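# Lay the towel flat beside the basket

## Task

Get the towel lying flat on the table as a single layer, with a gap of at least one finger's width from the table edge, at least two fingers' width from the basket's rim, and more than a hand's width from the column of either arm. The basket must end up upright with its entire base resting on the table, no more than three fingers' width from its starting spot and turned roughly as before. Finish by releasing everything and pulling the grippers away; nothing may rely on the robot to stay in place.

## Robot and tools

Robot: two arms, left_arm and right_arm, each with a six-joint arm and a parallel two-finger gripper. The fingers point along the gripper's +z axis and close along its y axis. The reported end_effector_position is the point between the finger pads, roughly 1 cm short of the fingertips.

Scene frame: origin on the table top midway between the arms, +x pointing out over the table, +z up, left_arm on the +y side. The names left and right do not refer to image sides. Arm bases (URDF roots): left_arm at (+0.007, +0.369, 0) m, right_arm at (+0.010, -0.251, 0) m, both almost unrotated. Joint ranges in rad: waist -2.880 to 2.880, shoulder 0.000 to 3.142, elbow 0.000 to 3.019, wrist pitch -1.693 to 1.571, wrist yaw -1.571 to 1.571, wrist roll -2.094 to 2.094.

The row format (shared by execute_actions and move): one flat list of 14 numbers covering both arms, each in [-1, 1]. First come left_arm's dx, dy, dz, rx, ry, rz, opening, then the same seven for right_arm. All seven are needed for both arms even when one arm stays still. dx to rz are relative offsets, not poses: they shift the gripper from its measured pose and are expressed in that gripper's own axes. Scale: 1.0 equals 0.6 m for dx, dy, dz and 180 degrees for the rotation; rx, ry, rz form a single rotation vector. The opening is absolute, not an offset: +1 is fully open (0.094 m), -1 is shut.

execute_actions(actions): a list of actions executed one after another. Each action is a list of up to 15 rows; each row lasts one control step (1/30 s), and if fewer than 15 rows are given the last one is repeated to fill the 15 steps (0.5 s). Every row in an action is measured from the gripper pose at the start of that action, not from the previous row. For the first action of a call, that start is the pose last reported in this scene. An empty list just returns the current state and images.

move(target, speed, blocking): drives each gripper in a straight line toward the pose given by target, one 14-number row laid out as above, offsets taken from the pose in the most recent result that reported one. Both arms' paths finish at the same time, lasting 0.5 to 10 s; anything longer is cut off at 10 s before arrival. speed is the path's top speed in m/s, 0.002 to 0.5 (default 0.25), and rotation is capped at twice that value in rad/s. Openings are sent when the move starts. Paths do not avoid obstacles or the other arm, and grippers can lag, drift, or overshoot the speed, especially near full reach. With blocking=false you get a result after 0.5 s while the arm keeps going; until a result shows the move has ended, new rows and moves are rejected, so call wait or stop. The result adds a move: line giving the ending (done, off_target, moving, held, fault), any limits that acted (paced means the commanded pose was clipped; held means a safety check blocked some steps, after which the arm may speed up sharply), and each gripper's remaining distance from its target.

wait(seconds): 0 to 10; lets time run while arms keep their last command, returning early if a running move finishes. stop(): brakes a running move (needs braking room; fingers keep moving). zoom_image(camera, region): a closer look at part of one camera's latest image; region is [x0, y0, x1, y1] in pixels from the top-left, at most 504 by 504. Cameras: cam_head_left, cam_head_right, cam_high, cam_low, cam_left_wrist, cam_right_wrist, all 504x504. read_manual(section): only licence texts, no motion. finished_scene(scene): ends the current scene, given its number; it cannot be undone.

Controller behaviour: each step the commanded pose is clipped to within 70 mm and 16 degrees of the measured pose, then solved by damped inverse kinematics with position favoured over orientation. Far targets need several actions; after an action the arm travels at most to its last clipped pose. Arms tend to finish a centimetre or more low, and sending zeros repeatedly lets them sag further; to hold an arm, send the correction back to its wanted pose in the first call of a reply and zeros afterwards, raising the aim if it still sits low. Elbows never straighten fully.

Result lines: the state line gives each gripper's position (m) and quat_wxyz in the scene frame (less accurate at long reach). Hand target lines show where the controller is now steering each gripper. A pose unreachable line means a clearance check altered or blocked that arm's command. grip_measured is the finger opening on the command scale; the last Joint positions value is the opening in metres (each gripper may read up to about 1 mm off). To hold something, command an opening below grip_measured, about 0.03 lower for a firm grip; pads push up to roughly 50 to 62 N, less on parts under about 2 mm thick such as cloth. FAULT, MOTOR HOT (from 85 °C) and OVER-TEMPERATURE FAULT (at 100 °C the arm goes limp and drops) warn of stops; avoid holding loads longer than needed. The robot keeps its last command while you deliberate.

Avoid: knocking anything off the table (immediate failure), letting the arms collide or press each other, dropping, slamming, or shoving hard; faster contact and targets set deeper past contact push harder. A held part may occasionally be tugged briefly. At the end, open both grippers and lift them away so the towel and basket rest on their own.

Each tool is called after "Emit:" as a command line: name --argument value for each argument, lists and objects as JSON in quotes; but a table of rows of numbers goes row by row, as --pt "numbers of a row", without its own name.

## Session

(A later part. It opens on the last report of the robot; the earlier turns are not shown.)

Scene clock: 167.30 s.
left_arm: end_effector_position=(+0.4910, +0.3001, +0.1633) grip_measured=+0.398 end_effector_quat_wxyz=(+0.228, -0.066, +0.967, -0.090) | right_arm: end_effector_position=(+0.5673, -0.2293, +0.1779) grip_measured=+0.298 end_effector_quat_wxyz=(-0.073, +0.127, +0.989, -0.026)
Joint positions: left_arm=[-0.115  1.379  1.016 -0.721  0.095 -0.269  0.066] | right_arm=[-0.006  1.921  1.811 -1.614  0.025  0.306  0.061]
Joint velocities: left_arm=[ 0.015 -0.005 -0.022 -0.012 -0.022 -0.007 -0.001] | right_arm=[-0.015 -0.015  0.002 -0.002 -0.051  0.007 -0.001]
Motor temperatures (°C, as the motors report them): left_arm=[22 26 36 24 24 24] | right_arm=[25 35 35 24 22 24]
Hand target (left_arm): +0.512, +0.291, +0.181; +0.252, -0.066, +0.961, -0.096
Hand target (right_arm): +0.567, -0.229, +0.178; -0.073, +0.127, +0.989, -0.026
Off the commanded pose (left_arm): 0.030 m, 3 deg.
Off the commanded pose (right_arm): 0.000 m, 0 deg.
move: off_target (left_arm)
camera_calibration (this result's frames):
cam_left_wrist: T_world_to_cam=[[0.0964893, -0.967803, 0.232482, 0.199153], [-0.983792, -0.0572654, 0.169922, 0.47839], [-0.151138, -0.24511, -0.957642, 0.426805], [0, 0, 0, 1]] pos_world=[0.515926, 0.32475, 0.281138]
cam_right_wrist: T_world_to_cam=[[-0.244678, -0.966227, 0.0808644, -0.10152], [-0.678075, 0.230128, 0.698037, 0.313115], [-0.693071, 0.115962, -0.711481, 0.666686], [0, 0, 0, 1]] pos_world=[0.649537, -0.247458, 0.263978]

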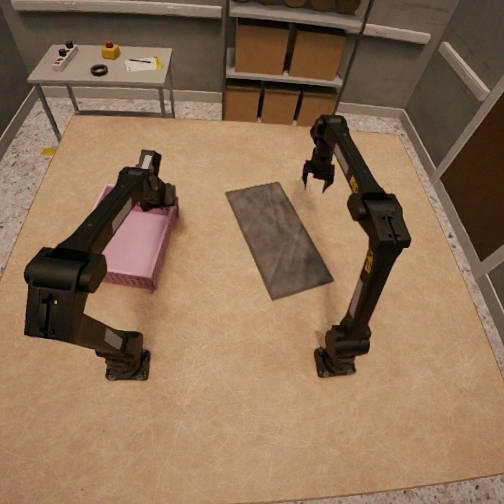

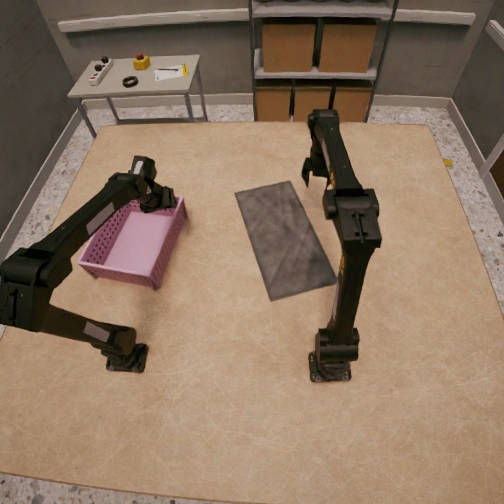

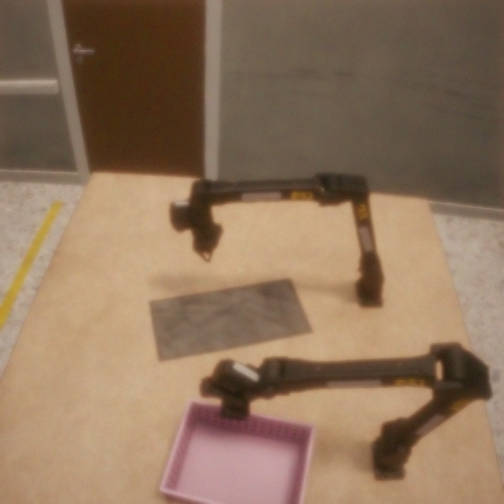

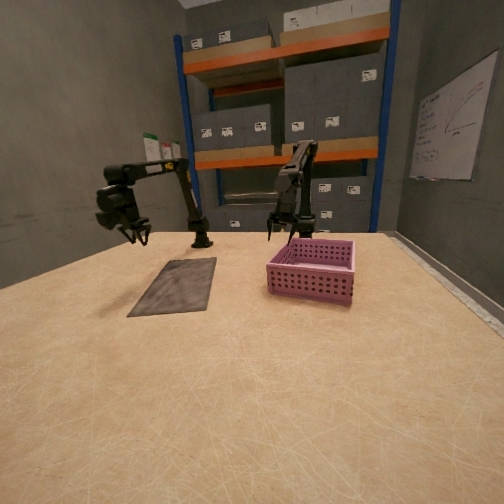

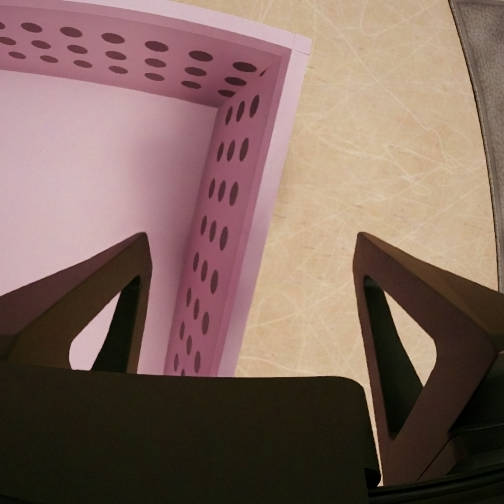

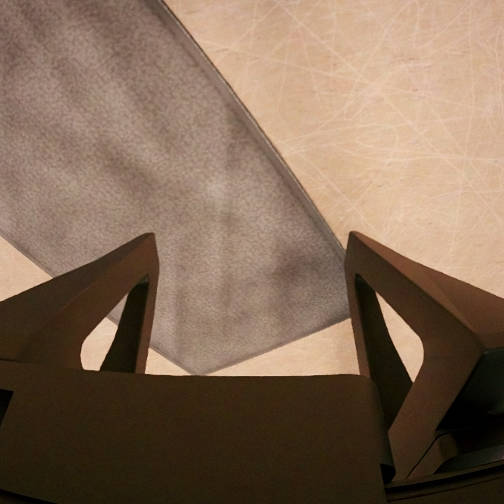

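Straddling; descend then push −y.

Emit:
move --target '[0.0,0.02,0.14,0,0,0,0.4, 0,0,0,0,0,0,0.3]' --speed 0.05

Emit:
move --target '[0.03,-0.12,0.0,0,0,0,0.4, 0,0,0,0,0,0,0.3]' --speed 0.04

Scene clock: 171.80 s.
left_arm: end_effector_position=(+0.5269, +0.2962, +0.1003) grip_measured=+0.398 end_effector_quat_wxyz=(+0.233, -0.066, +0.966, -0.091) | right_arm: end_effector_position=(+0.5673, -0.2293, +0.1779) grip_measured=+0.298 end_effector_quat_wxyz=(-0.073, +0.127, +0.989, -0.026)
Joint positions: left_arm=[-0.115  1.542  1.006 -0.536  0.095 -0.269  0.066] | right_arm=[-0.006  1.921  1.811 -1.614  0.025  0.306  0.061]
Joint velocities: left_arm=[ 0.005 -0.005 -0.017  0.017  0.007 -0.051 -0.   ] | right_arm=[-0.005 -0.015 -0.007 -0.002 -0.051 -0.022  0.001]
Motor temperatures (°C, as the motors report them): left_arm=[22 26 37 24 24 24] | right_arm=[25 35 35 24 22 24]
Hand target (left_arm): +0.526, +0.299, +0.087; +0.228, -0.066, +0.967, -0.090
Hand target (right_arm): +0.567, -0.229, +0.178; -0.073, +0.127, +0.989, -0.026
Off the commanded pose (left_arm): 0.014 m, 1 deg.
Off the commanded pose (right_arm): 0.000 m, 0 deg.
move: off_target (left_arm)
camera_calibration (this result's frames):
cam_left_wrist: T_world_to_cam=[[0.094434, -0.96747, 0.234698, 0.207323], [-0.985453, -0.0573828, 0.159968, 0.52606], [-0.141296, -0.246391, -0.958815, 0.366305], [0, 0, 0, 1]] pos_world=[0.550586, 0.32102, 0.218408]
cam_right_wrist: T_world_to_cam=[[-0.244678, -0.966227, 0.0808644, -0.10152], [-0.678075, 0.230128, 0.698037, 0.313115], [-0.693071, 0.115962, -0.711481, 0.666686], [0, 0, 0, 1]] pos_world=[0.649537, -0.247458, 0.263978]

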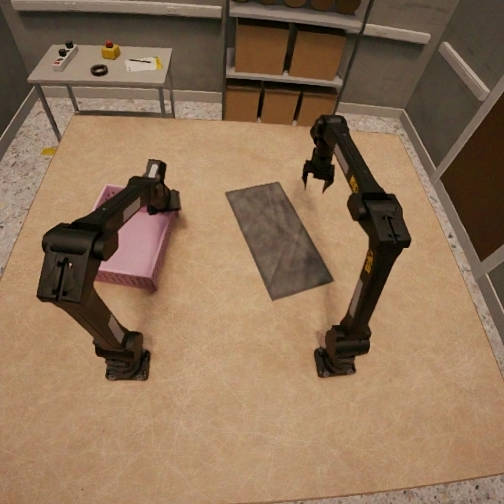

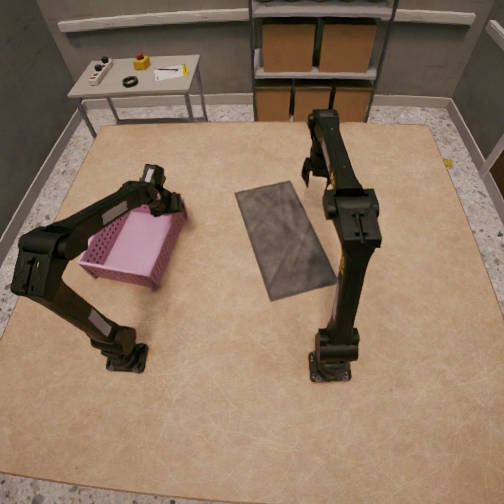

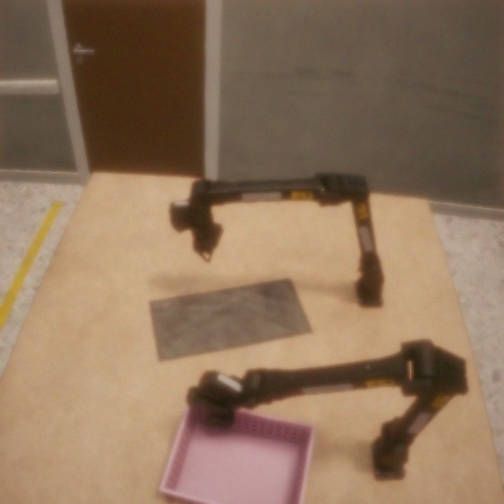

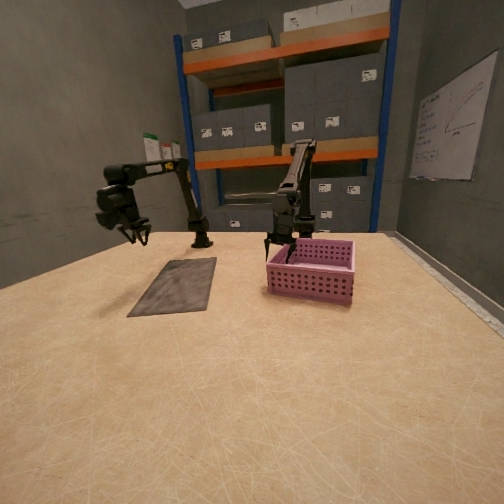

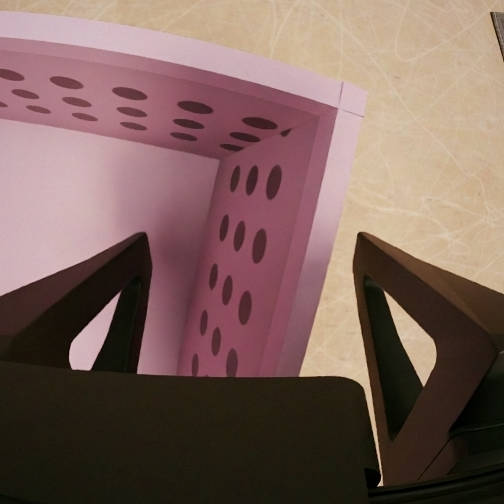

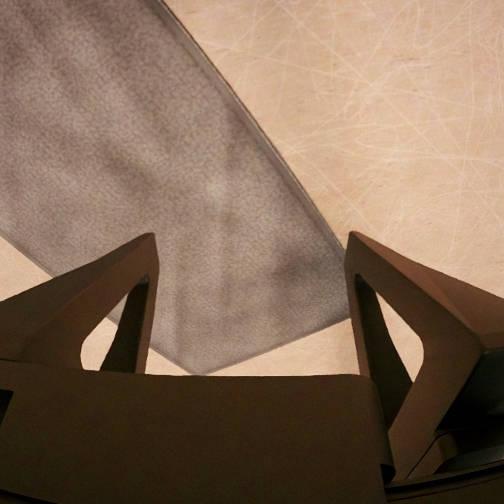

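Scene clock: 174.00 s.
left_arm: end_effector_position=(+0.5140, +0.2328, +0.0996) grip_measured=+0.398 end_effector_quat_wxyz=(+0.231, -0.064, +0.967, -0.086) | right_arm: end_effector_position=(+0.5673, -0.2293, +0.1779) grip_measured=+0.298 end_effector_quat_wxyz=(-0.073, +0.127, +0.989, -0.026)
Joint positions: left_arm=[-0.264  1.542  1.006 -0.536  0.016 -0.394  0.066] | right_arm=[-0.006  1.921  1.811 -1.614  0.025  0.306  0.061]
Joint velocities: left_arm=[-0.005  0.005  0.012  0.012 -0.007 -0.022 -0.   ] | right_arm=[-0.005 -0.005 -0.012 -0.007  0.022  0.007  0.   ]
Motor temperatures (°C, as the motors report them): left_arm=[22 26 37 24 24 24] | right_arm=[25 35 35 24 22 24]
Hand target (left_arm): +0.517, +0.223, +0.108; +0.234, -0.066, +0.966, -0.091
Hand target (right_arm): +0.567, -0.229, +0.178; -0.073, +0.127, +0.989, -0.026
Off the commanded pose (left_arm): 0.013 m, 1 deg.
Off the commanded pose (right_arm): 0.000 m, 0 deg.
move: off_target (left_arm)
camera_calibration (this result's frames):
cam_left_wrist: T_world_to_cam=[[0.093794, -0.970023, 0.224185, 0.149294], [-0.984724, -0.057208, 0.164454, 0.508983], [-0.146699, -0.236185, -0.960571, 0.348802], [0, 0, 0, 1]] pos_world=[0.538374, 0.256318, 0.217875]
cam_right_wrist: T_world_to_cam=[[-0.244678, -0.966227, 0.0808644, -0.10152], [-0.678075, 0.230128, 0.698037, 0.313115], [-0.693071, 0.115962, -0.711481, 0.666686], [0, 0, 0, 1]] pos_world=[0.649537, -0.247458, 0.263978]

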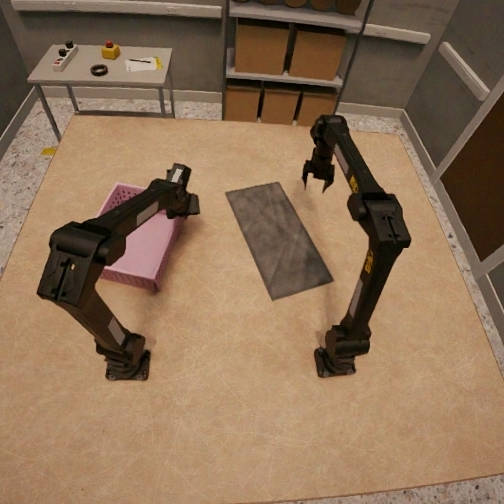

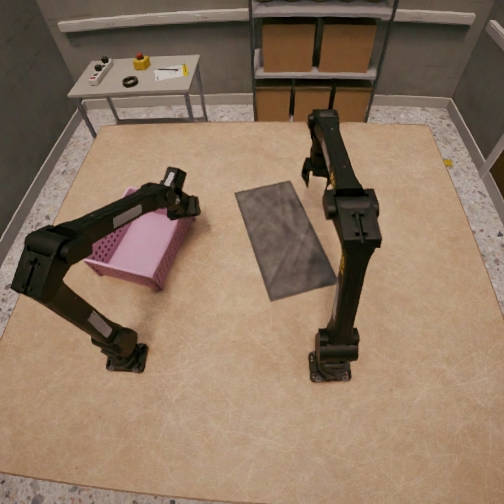

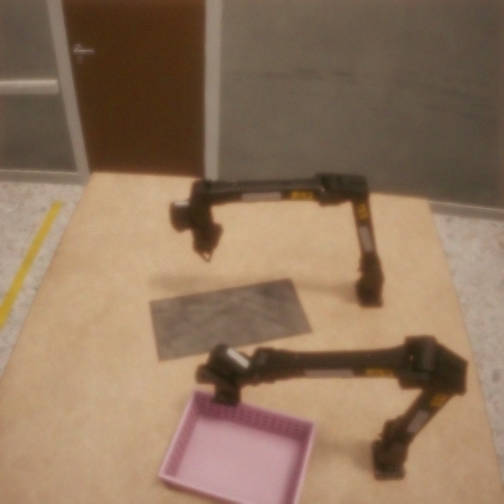

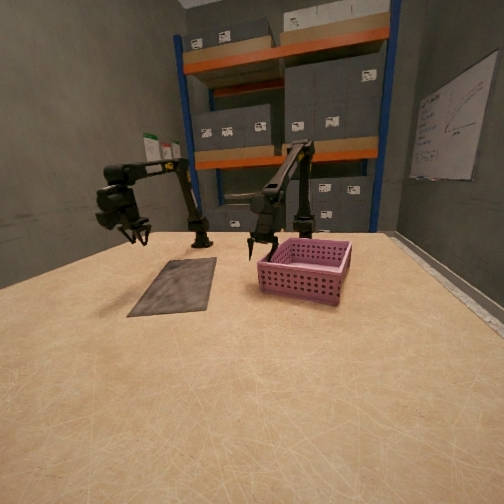

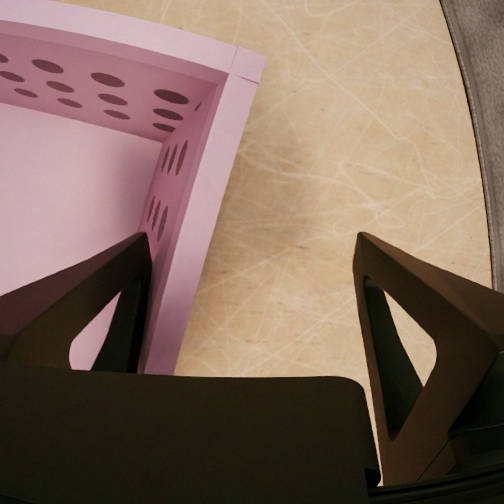

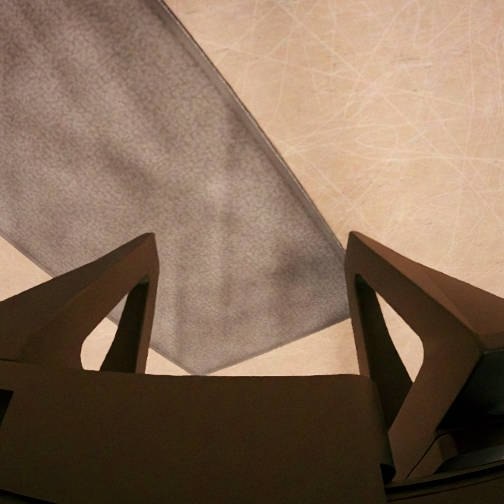

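Emit:
move --target '[0.01,-0.045,0.0,0,0,0,0.4, 0,0,0,0,0,0,0.3]' --speed 0.04

Emit:
move --target '[0,0.03,-0.25,0,0,0,0.4, 0,0,0,0,0,0,0.3]' --speed 0.1

Emit:
move --target '[0.2,0.35,0,0,0,0,0.4, 0,0,0,0,0,0,0.3]' --speed 0.2

Scene clock: 178.53 s.
left_arm: end_effector_position=(+0.5086, +0.2141, +0.0996) grip_measured=+0.399 end_effector_quat_wxyz=(+0.232, -0.061, +0.967, -0.083) | right_arm: end_effector_position=(+0.5673, -0.2293, +0.1779) grip_measured=+0.298 end_effector_quat_wxyz=(-0.073, +0.127, +0.989, -0.026)
Joint positions: left_arm=[-0.31   1.542  1.006 -0.536 -0.01  -0.427  0.066] | right_arm=[-0.006  1.921  1.811 -1.614  0.025  0.306  0.061]
Joint velocities: left_arm=[-0.005 -0.015  0.007 -0.002 -0.037 -0.037 -0.001] | right_arm=[-0.005 -0.005  0.007 -0.002 -0.066  0.051 -0.   ]
Motor temperatures (°C, as the motors report them): left_arm=[22 26 37 24 24 24] | right_arm=[25 35 35 24 22 24]
Hand target (left_arm): +0.511, +0.205, +0.103; +0.231, -0.064, +0.967, -0.086
Hand target (right_arm): +0.567, -0.229, +0.178; -0.073, +0.127, +0.989, -0.026
Off the commanded pose (left_arm): 0.009 m, 0 deg.
Off the commanded pose (right_arm): 0.000 m, 0 deg.
move: done
camera_calibration (this result's frames):
cam_left_wrist: T_world_to_cam=[[0.0894435, -0.971942, 0.217551, 0.134929], [-0.985262, -0.0543674, 0.162184, 0.502462], [-0.145806, -0.228851, -0.96248, 0.341738], [0, 0, 0, 1]] pos_world=[0.532816, 0.236667, 0.218071]
cam_right_wrist: T_world_to_cam=[[-0.244678, -0.966227, 0.0808644, -0.10152], [-0.678075, 0.230128, 0.698037, 0.313115], [-0.693071, 0.115962, -0.711481, 0.666686], [0, 0, 0, 1]] pos_world=[0.649537, -0.247458, 0.263978]

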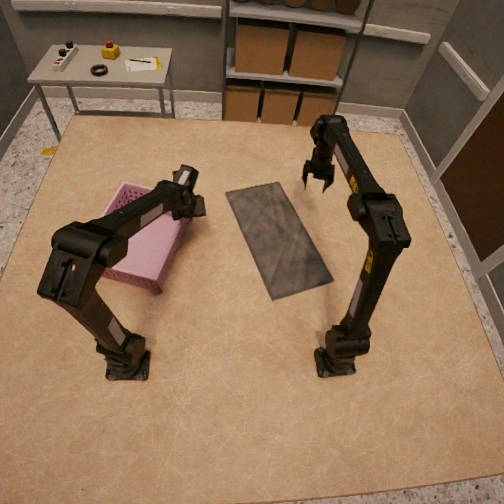

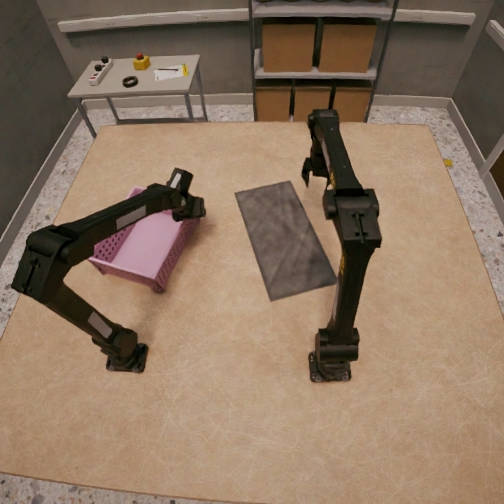

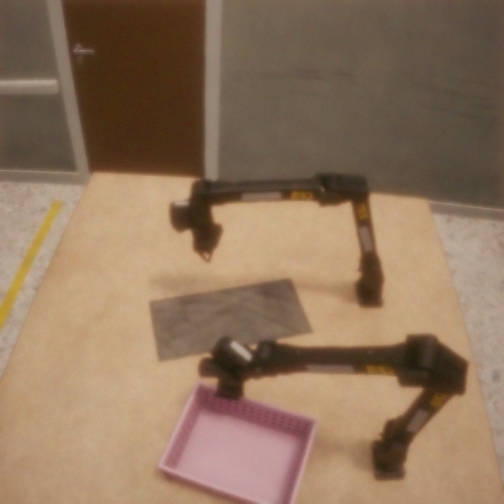

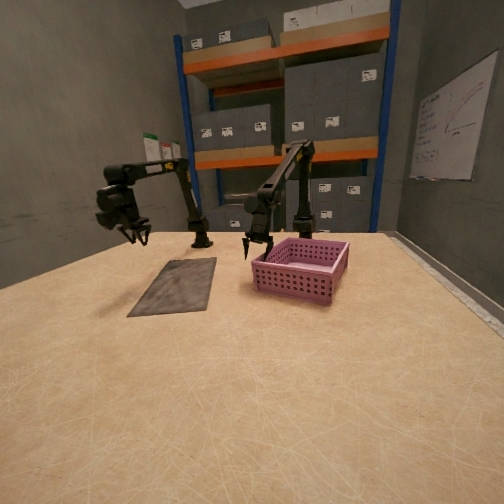

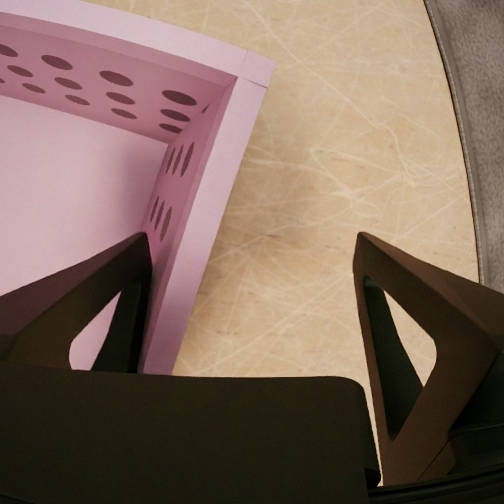

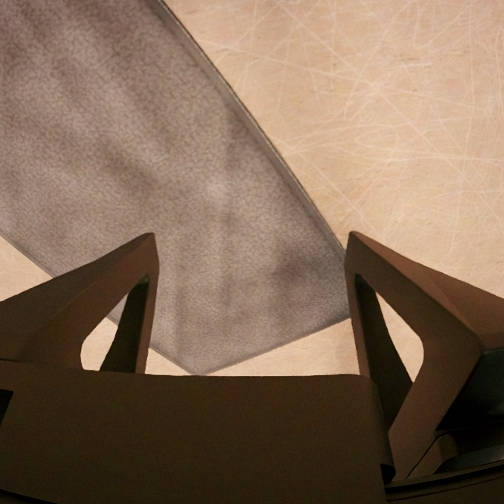

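Scene clock: 180.40 s.
left_arm: end_effector_position=(+0.4315, +0.2489, +0.2112) grip_measured=+0.399 end_effector_quat_wxyz=(+0.223, -0.064, +0.969, -0.082) | right_arm: end_effector_position=(+0.5673, -0.2293, +0.1779) grip_measured=+0.298 end_effector_quat_wxyz=(-0.073, +0.127, +0.989, -0.026)
Joint positions: left_arm=[-0.28   1.216  1.006 -0.881  0.006 -0.406  0.066] | right_arm=[-0.006  1.921  1.811 -1.614  0.025  0.306  0.061]
Joint velocities: left_arm=[ 0.005 -0.005  0.007 -0.007 -0.007  0.037 -0.   ] | right_arm=[-0.015 -0.015 -0.002 -0.017  0.051 -0.051  0.   ]
Motor temperatures (°C, as the motors report them): left_arm=[22 26 37 24 24 24] | right_arm=[25 35 35 24 22 24]
Hand target (left_arm): +0.440, +0.252, +0.227; +0.232, -0.062, +0.967, -0.083
Hand target (right_arm): +0.567, -0.229, +0.178; -0.073, +0.127, +0.989, -0.026
Off the commanded pose (left_arm): 0.018 m, 1 deg.
Off the commanded pose (right_arm): 0.000 m, 0 deg.
move: off_target (left_arm)
camera_calibration (this result's frames):
cam_left_wrist: T_world_to_cam=[[0.09705, -0.971968, 0.214147, 0.14886], [-0.981724, -0.0580956, 0.181227, 0.405718], [-0.163706, -0.227821, -0.959843, 0.452749], [0, 0, 0, 1]] pos_world=[0.457974, 0.271403, 0.329163]
cam_right_wrist: T_world_to_cam=[[-0.244678, -0.966227, 0.0808644, -0.10152], [-0.678075, 0.230128, 0.698037, 0.313115], [-0.693071, 0.115962, -0.711481, 0.666686], [0, 0, 0, 1]] pos_world=[0.649537, -0.247458, 0.263978]

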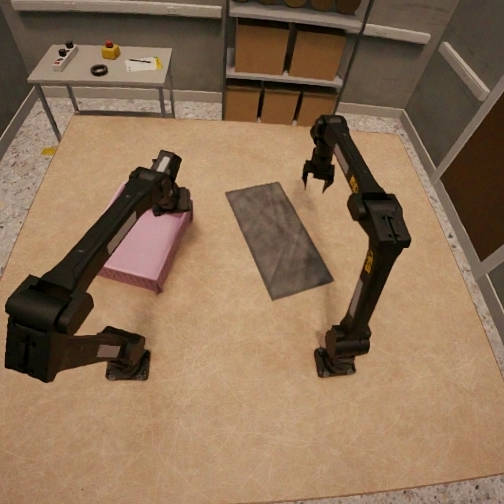

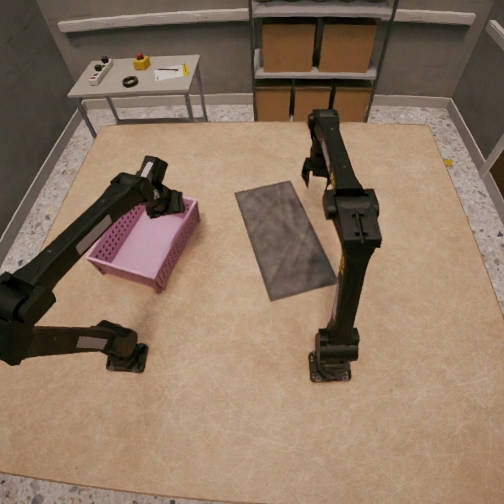

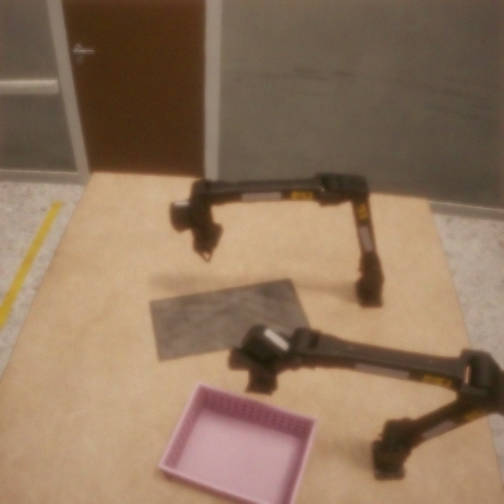

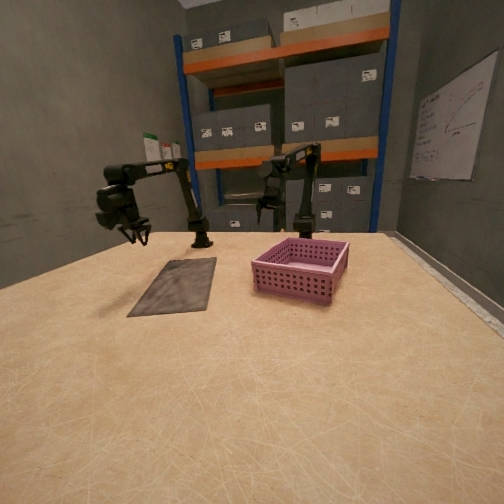

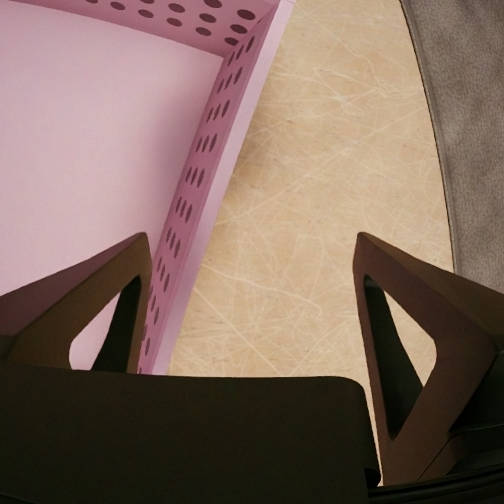

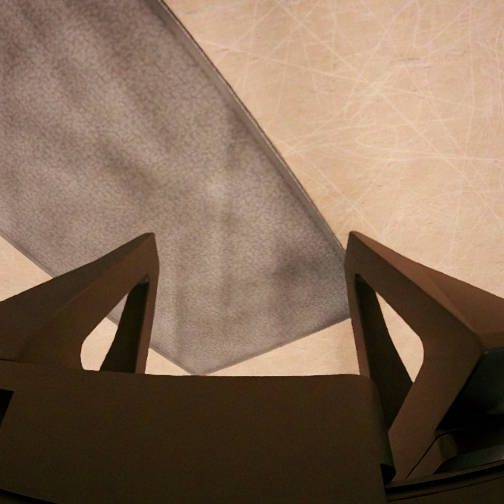

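Scene clock: 182.23 s.
left_arm: end_effector_position=(+0.3033, +0.4314, +0.1208) grip_measured=+0.399 end_effector_quat_wxyz=(+0.213, -0.071, +0.971, -0.086) | right_arm: end_effector_position=(+0.5673, -0.2293, +0.1779) grip_measured=+0.298 end_effector_quat_wxyz=(-0.073, +0.127, +0.989, -0.026)
Joint positions: left_arm=[ 0.361  0.941  0.585 -0.844  0.284  0.168  0.066] | right_arm=[-0.006  1.921  1.811 -1.614  0.025  0.306  0.061]
Joint velocities: left_arm=[-0.005 -0.015  0.002 -0.012  0.051  0.066  0.   ] | right_arm=[-0.015 -0.015 -0.002  0.002 -0.007 -0.066 -0.   ]
Motor temperatures (°C, as the motors report them): left_arm=[22 26 36 24 24 24] | right_arm=[25 35 35 24 22 24]
Hand target (left_arm): +0.304, +0.433, +0.120; +0.220, -0.064, +0.970, -0.083
Hand target (right_arm): +0.567, -0.229, +0.178; -0.073, +0.127, +0.989, -0.026
Off the commanded pose (left_arm): 0.005 m, 1 deg.
Off the commanded pose (right_arm): 0.000 m, 0 deg.
move: done
camera_calibration (this result's frames):
cam_left_wrist: T_world_to_cam=[[0.111687, -0.968196, 0.223881, 0.350773], [-0.977261, -0.0661496, 0.201455, 0.306491], [-0.180239, -0.24129, -0.953569, 0.396603], [0, 0, 0, 1]] pos_world=[0.331828, 0.455587, 0.237913]
cam_right_wrist: T_world_to_cam=[[-0.244678, -0.966227, 0.0808644, -0.10152], [-0.678075, 0.230128, 0.698037, 0.313115], [-0.693071, 0.115962, -0.711481, 0.666686], [0, 0, 0, 1]] pos_world=[0.649537, -0.247458, 0.263978]

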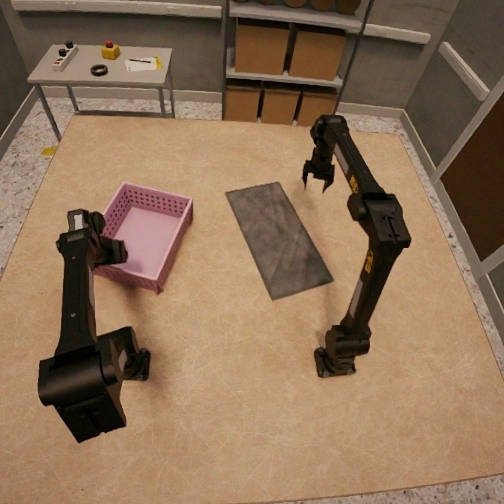

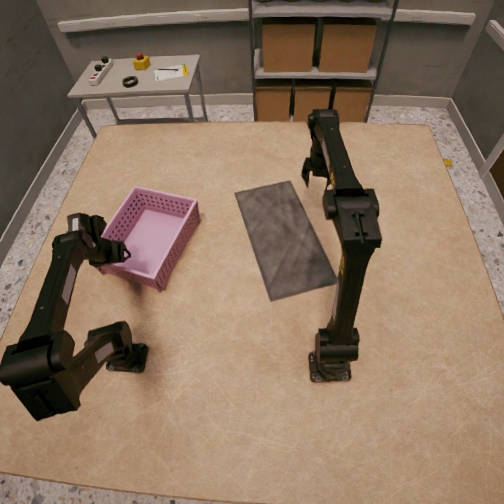

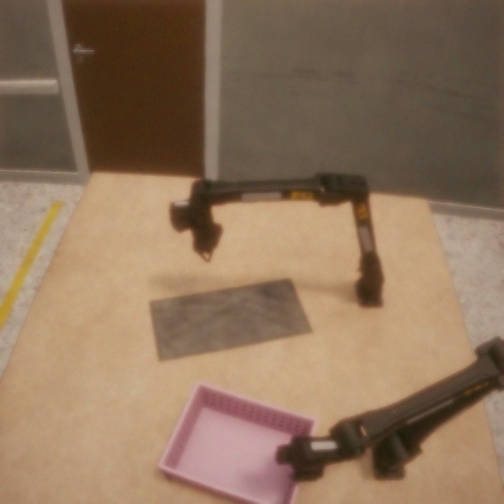

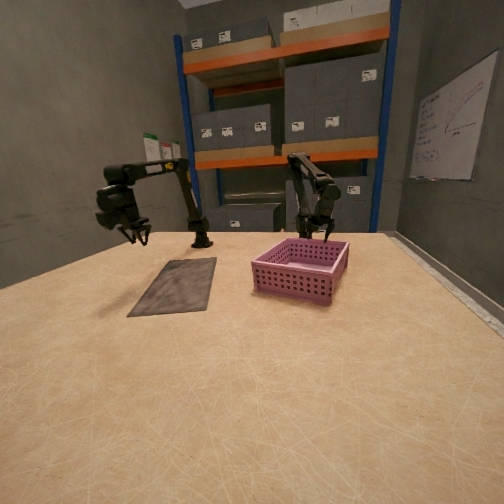

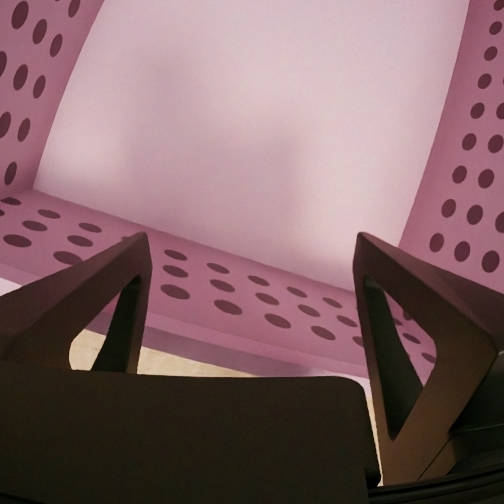

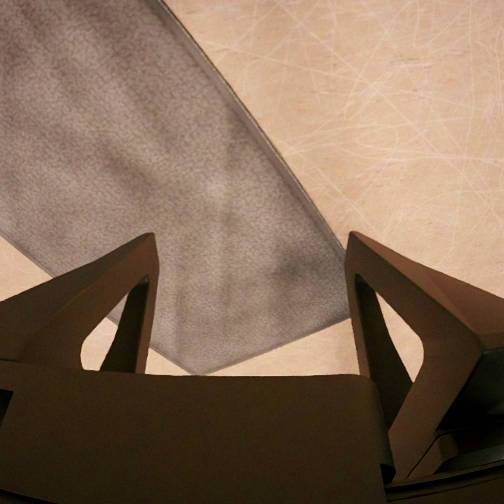

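Basket restored; hand hovers just over the rim, so raise it.

Emit:
move --target '[0,0,-0.2,0,0,0,0.4, 0,0,0,0,0,0,0.3]' --speed 0.15

Emit:
finished_scene --scene 2

Scene clock: 186.17 s.
left_arm: end_effector_position=(+0.2488, +0.4432, +0.2081) grip_measured=+0.399 end_effector_quat_wxyz=(+0.198, -0.077, +0.973, -0.094) | right_arm: end_effector_position=(+0.5673, -0.2293, +0.1779) grip_measured=+0.298 end_effector_quat_wxyz=(-0.073, +0.127, +0.989, -0.026)
Joint positions: left_arm=[ 0.52   0.767  0.746 -1.26   0.339  0.319  0.066] | right_arm=[-0.006  1.921  1.811 -1.614  0.025  0.306  0.061]
Joint velocities: left_arm=[-0.015  0.005  0.002 -0.002  0.022 -0.066 -0.   ] | right_arm=[-0.005 -0.005 -0.017 -0.017 -0.139 -0.037 -0.001]
Motor temperatures (°C, as the motors report them): left_arm=[22 26 37 24 24 24] | right_arm=[25 35 35 24 22 24]
Hand target (left_arm): +0.253, +0.449, +0.227; +0.213, -0.071, +0.971, -0.086
Hand target (right_arm): +0.567, -0.229, +0.178; -0.073, +0.127, +0.989, -0.026
Off the commanded pose (left_arm): 0.021 m, 2 deg.
Off the commanded pose (right_arm): 0.000 m, 0 deg.
move: off_target (left_arm)
camera_calibration (this result's frames):
cam_left_wrist: T_world_to_cam=[[0.123275, -0.96313, 0.239132, 0.340461], [-0.970595, -0.0668121, 0.23126, 0.22888], [-0.206757, -0.260609, -0.943045, 0.485864], [0, 0, 0, 1]] pos_world=[0.280635, 0.469821, 0.323845]
cam_right_wrist: T_world_to_cam=[[-0.244678, -0.966227, 0.0808644, -0.10152], [-0.678075, 0.230128, 0.698037, 0.313115], [-0.693071, 0.115962, -0.711481, 0.666686], [0, 0, 0, 1]] pos_world=[0.649537, -0.247458, 0.263978]

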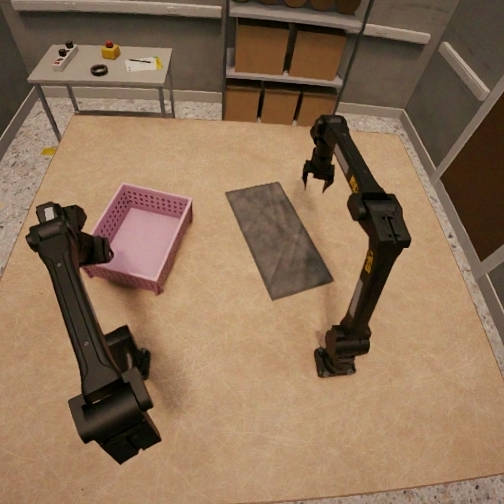

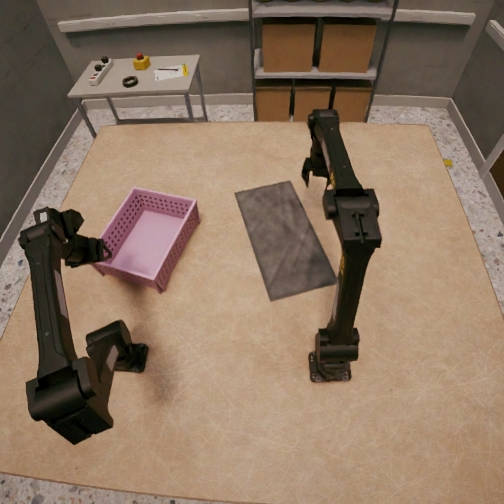

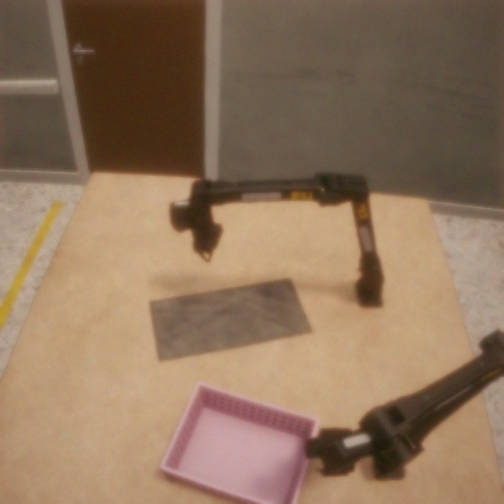

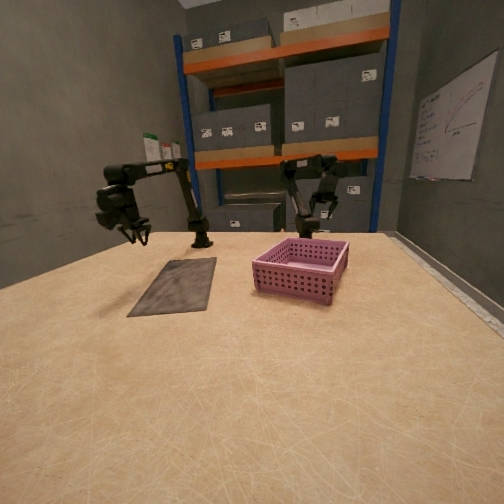

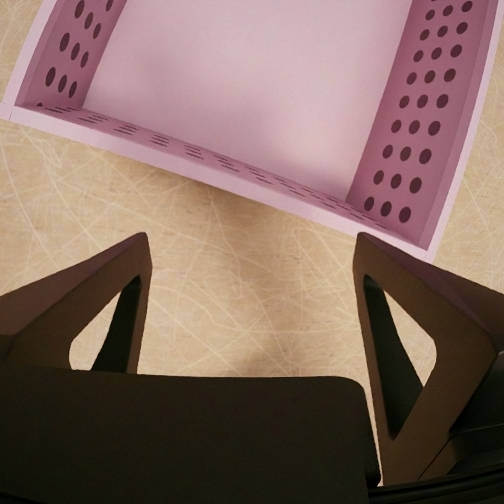

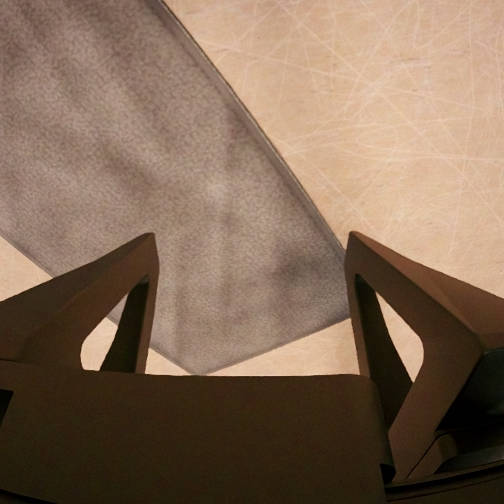

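The scene is finished: the task was done.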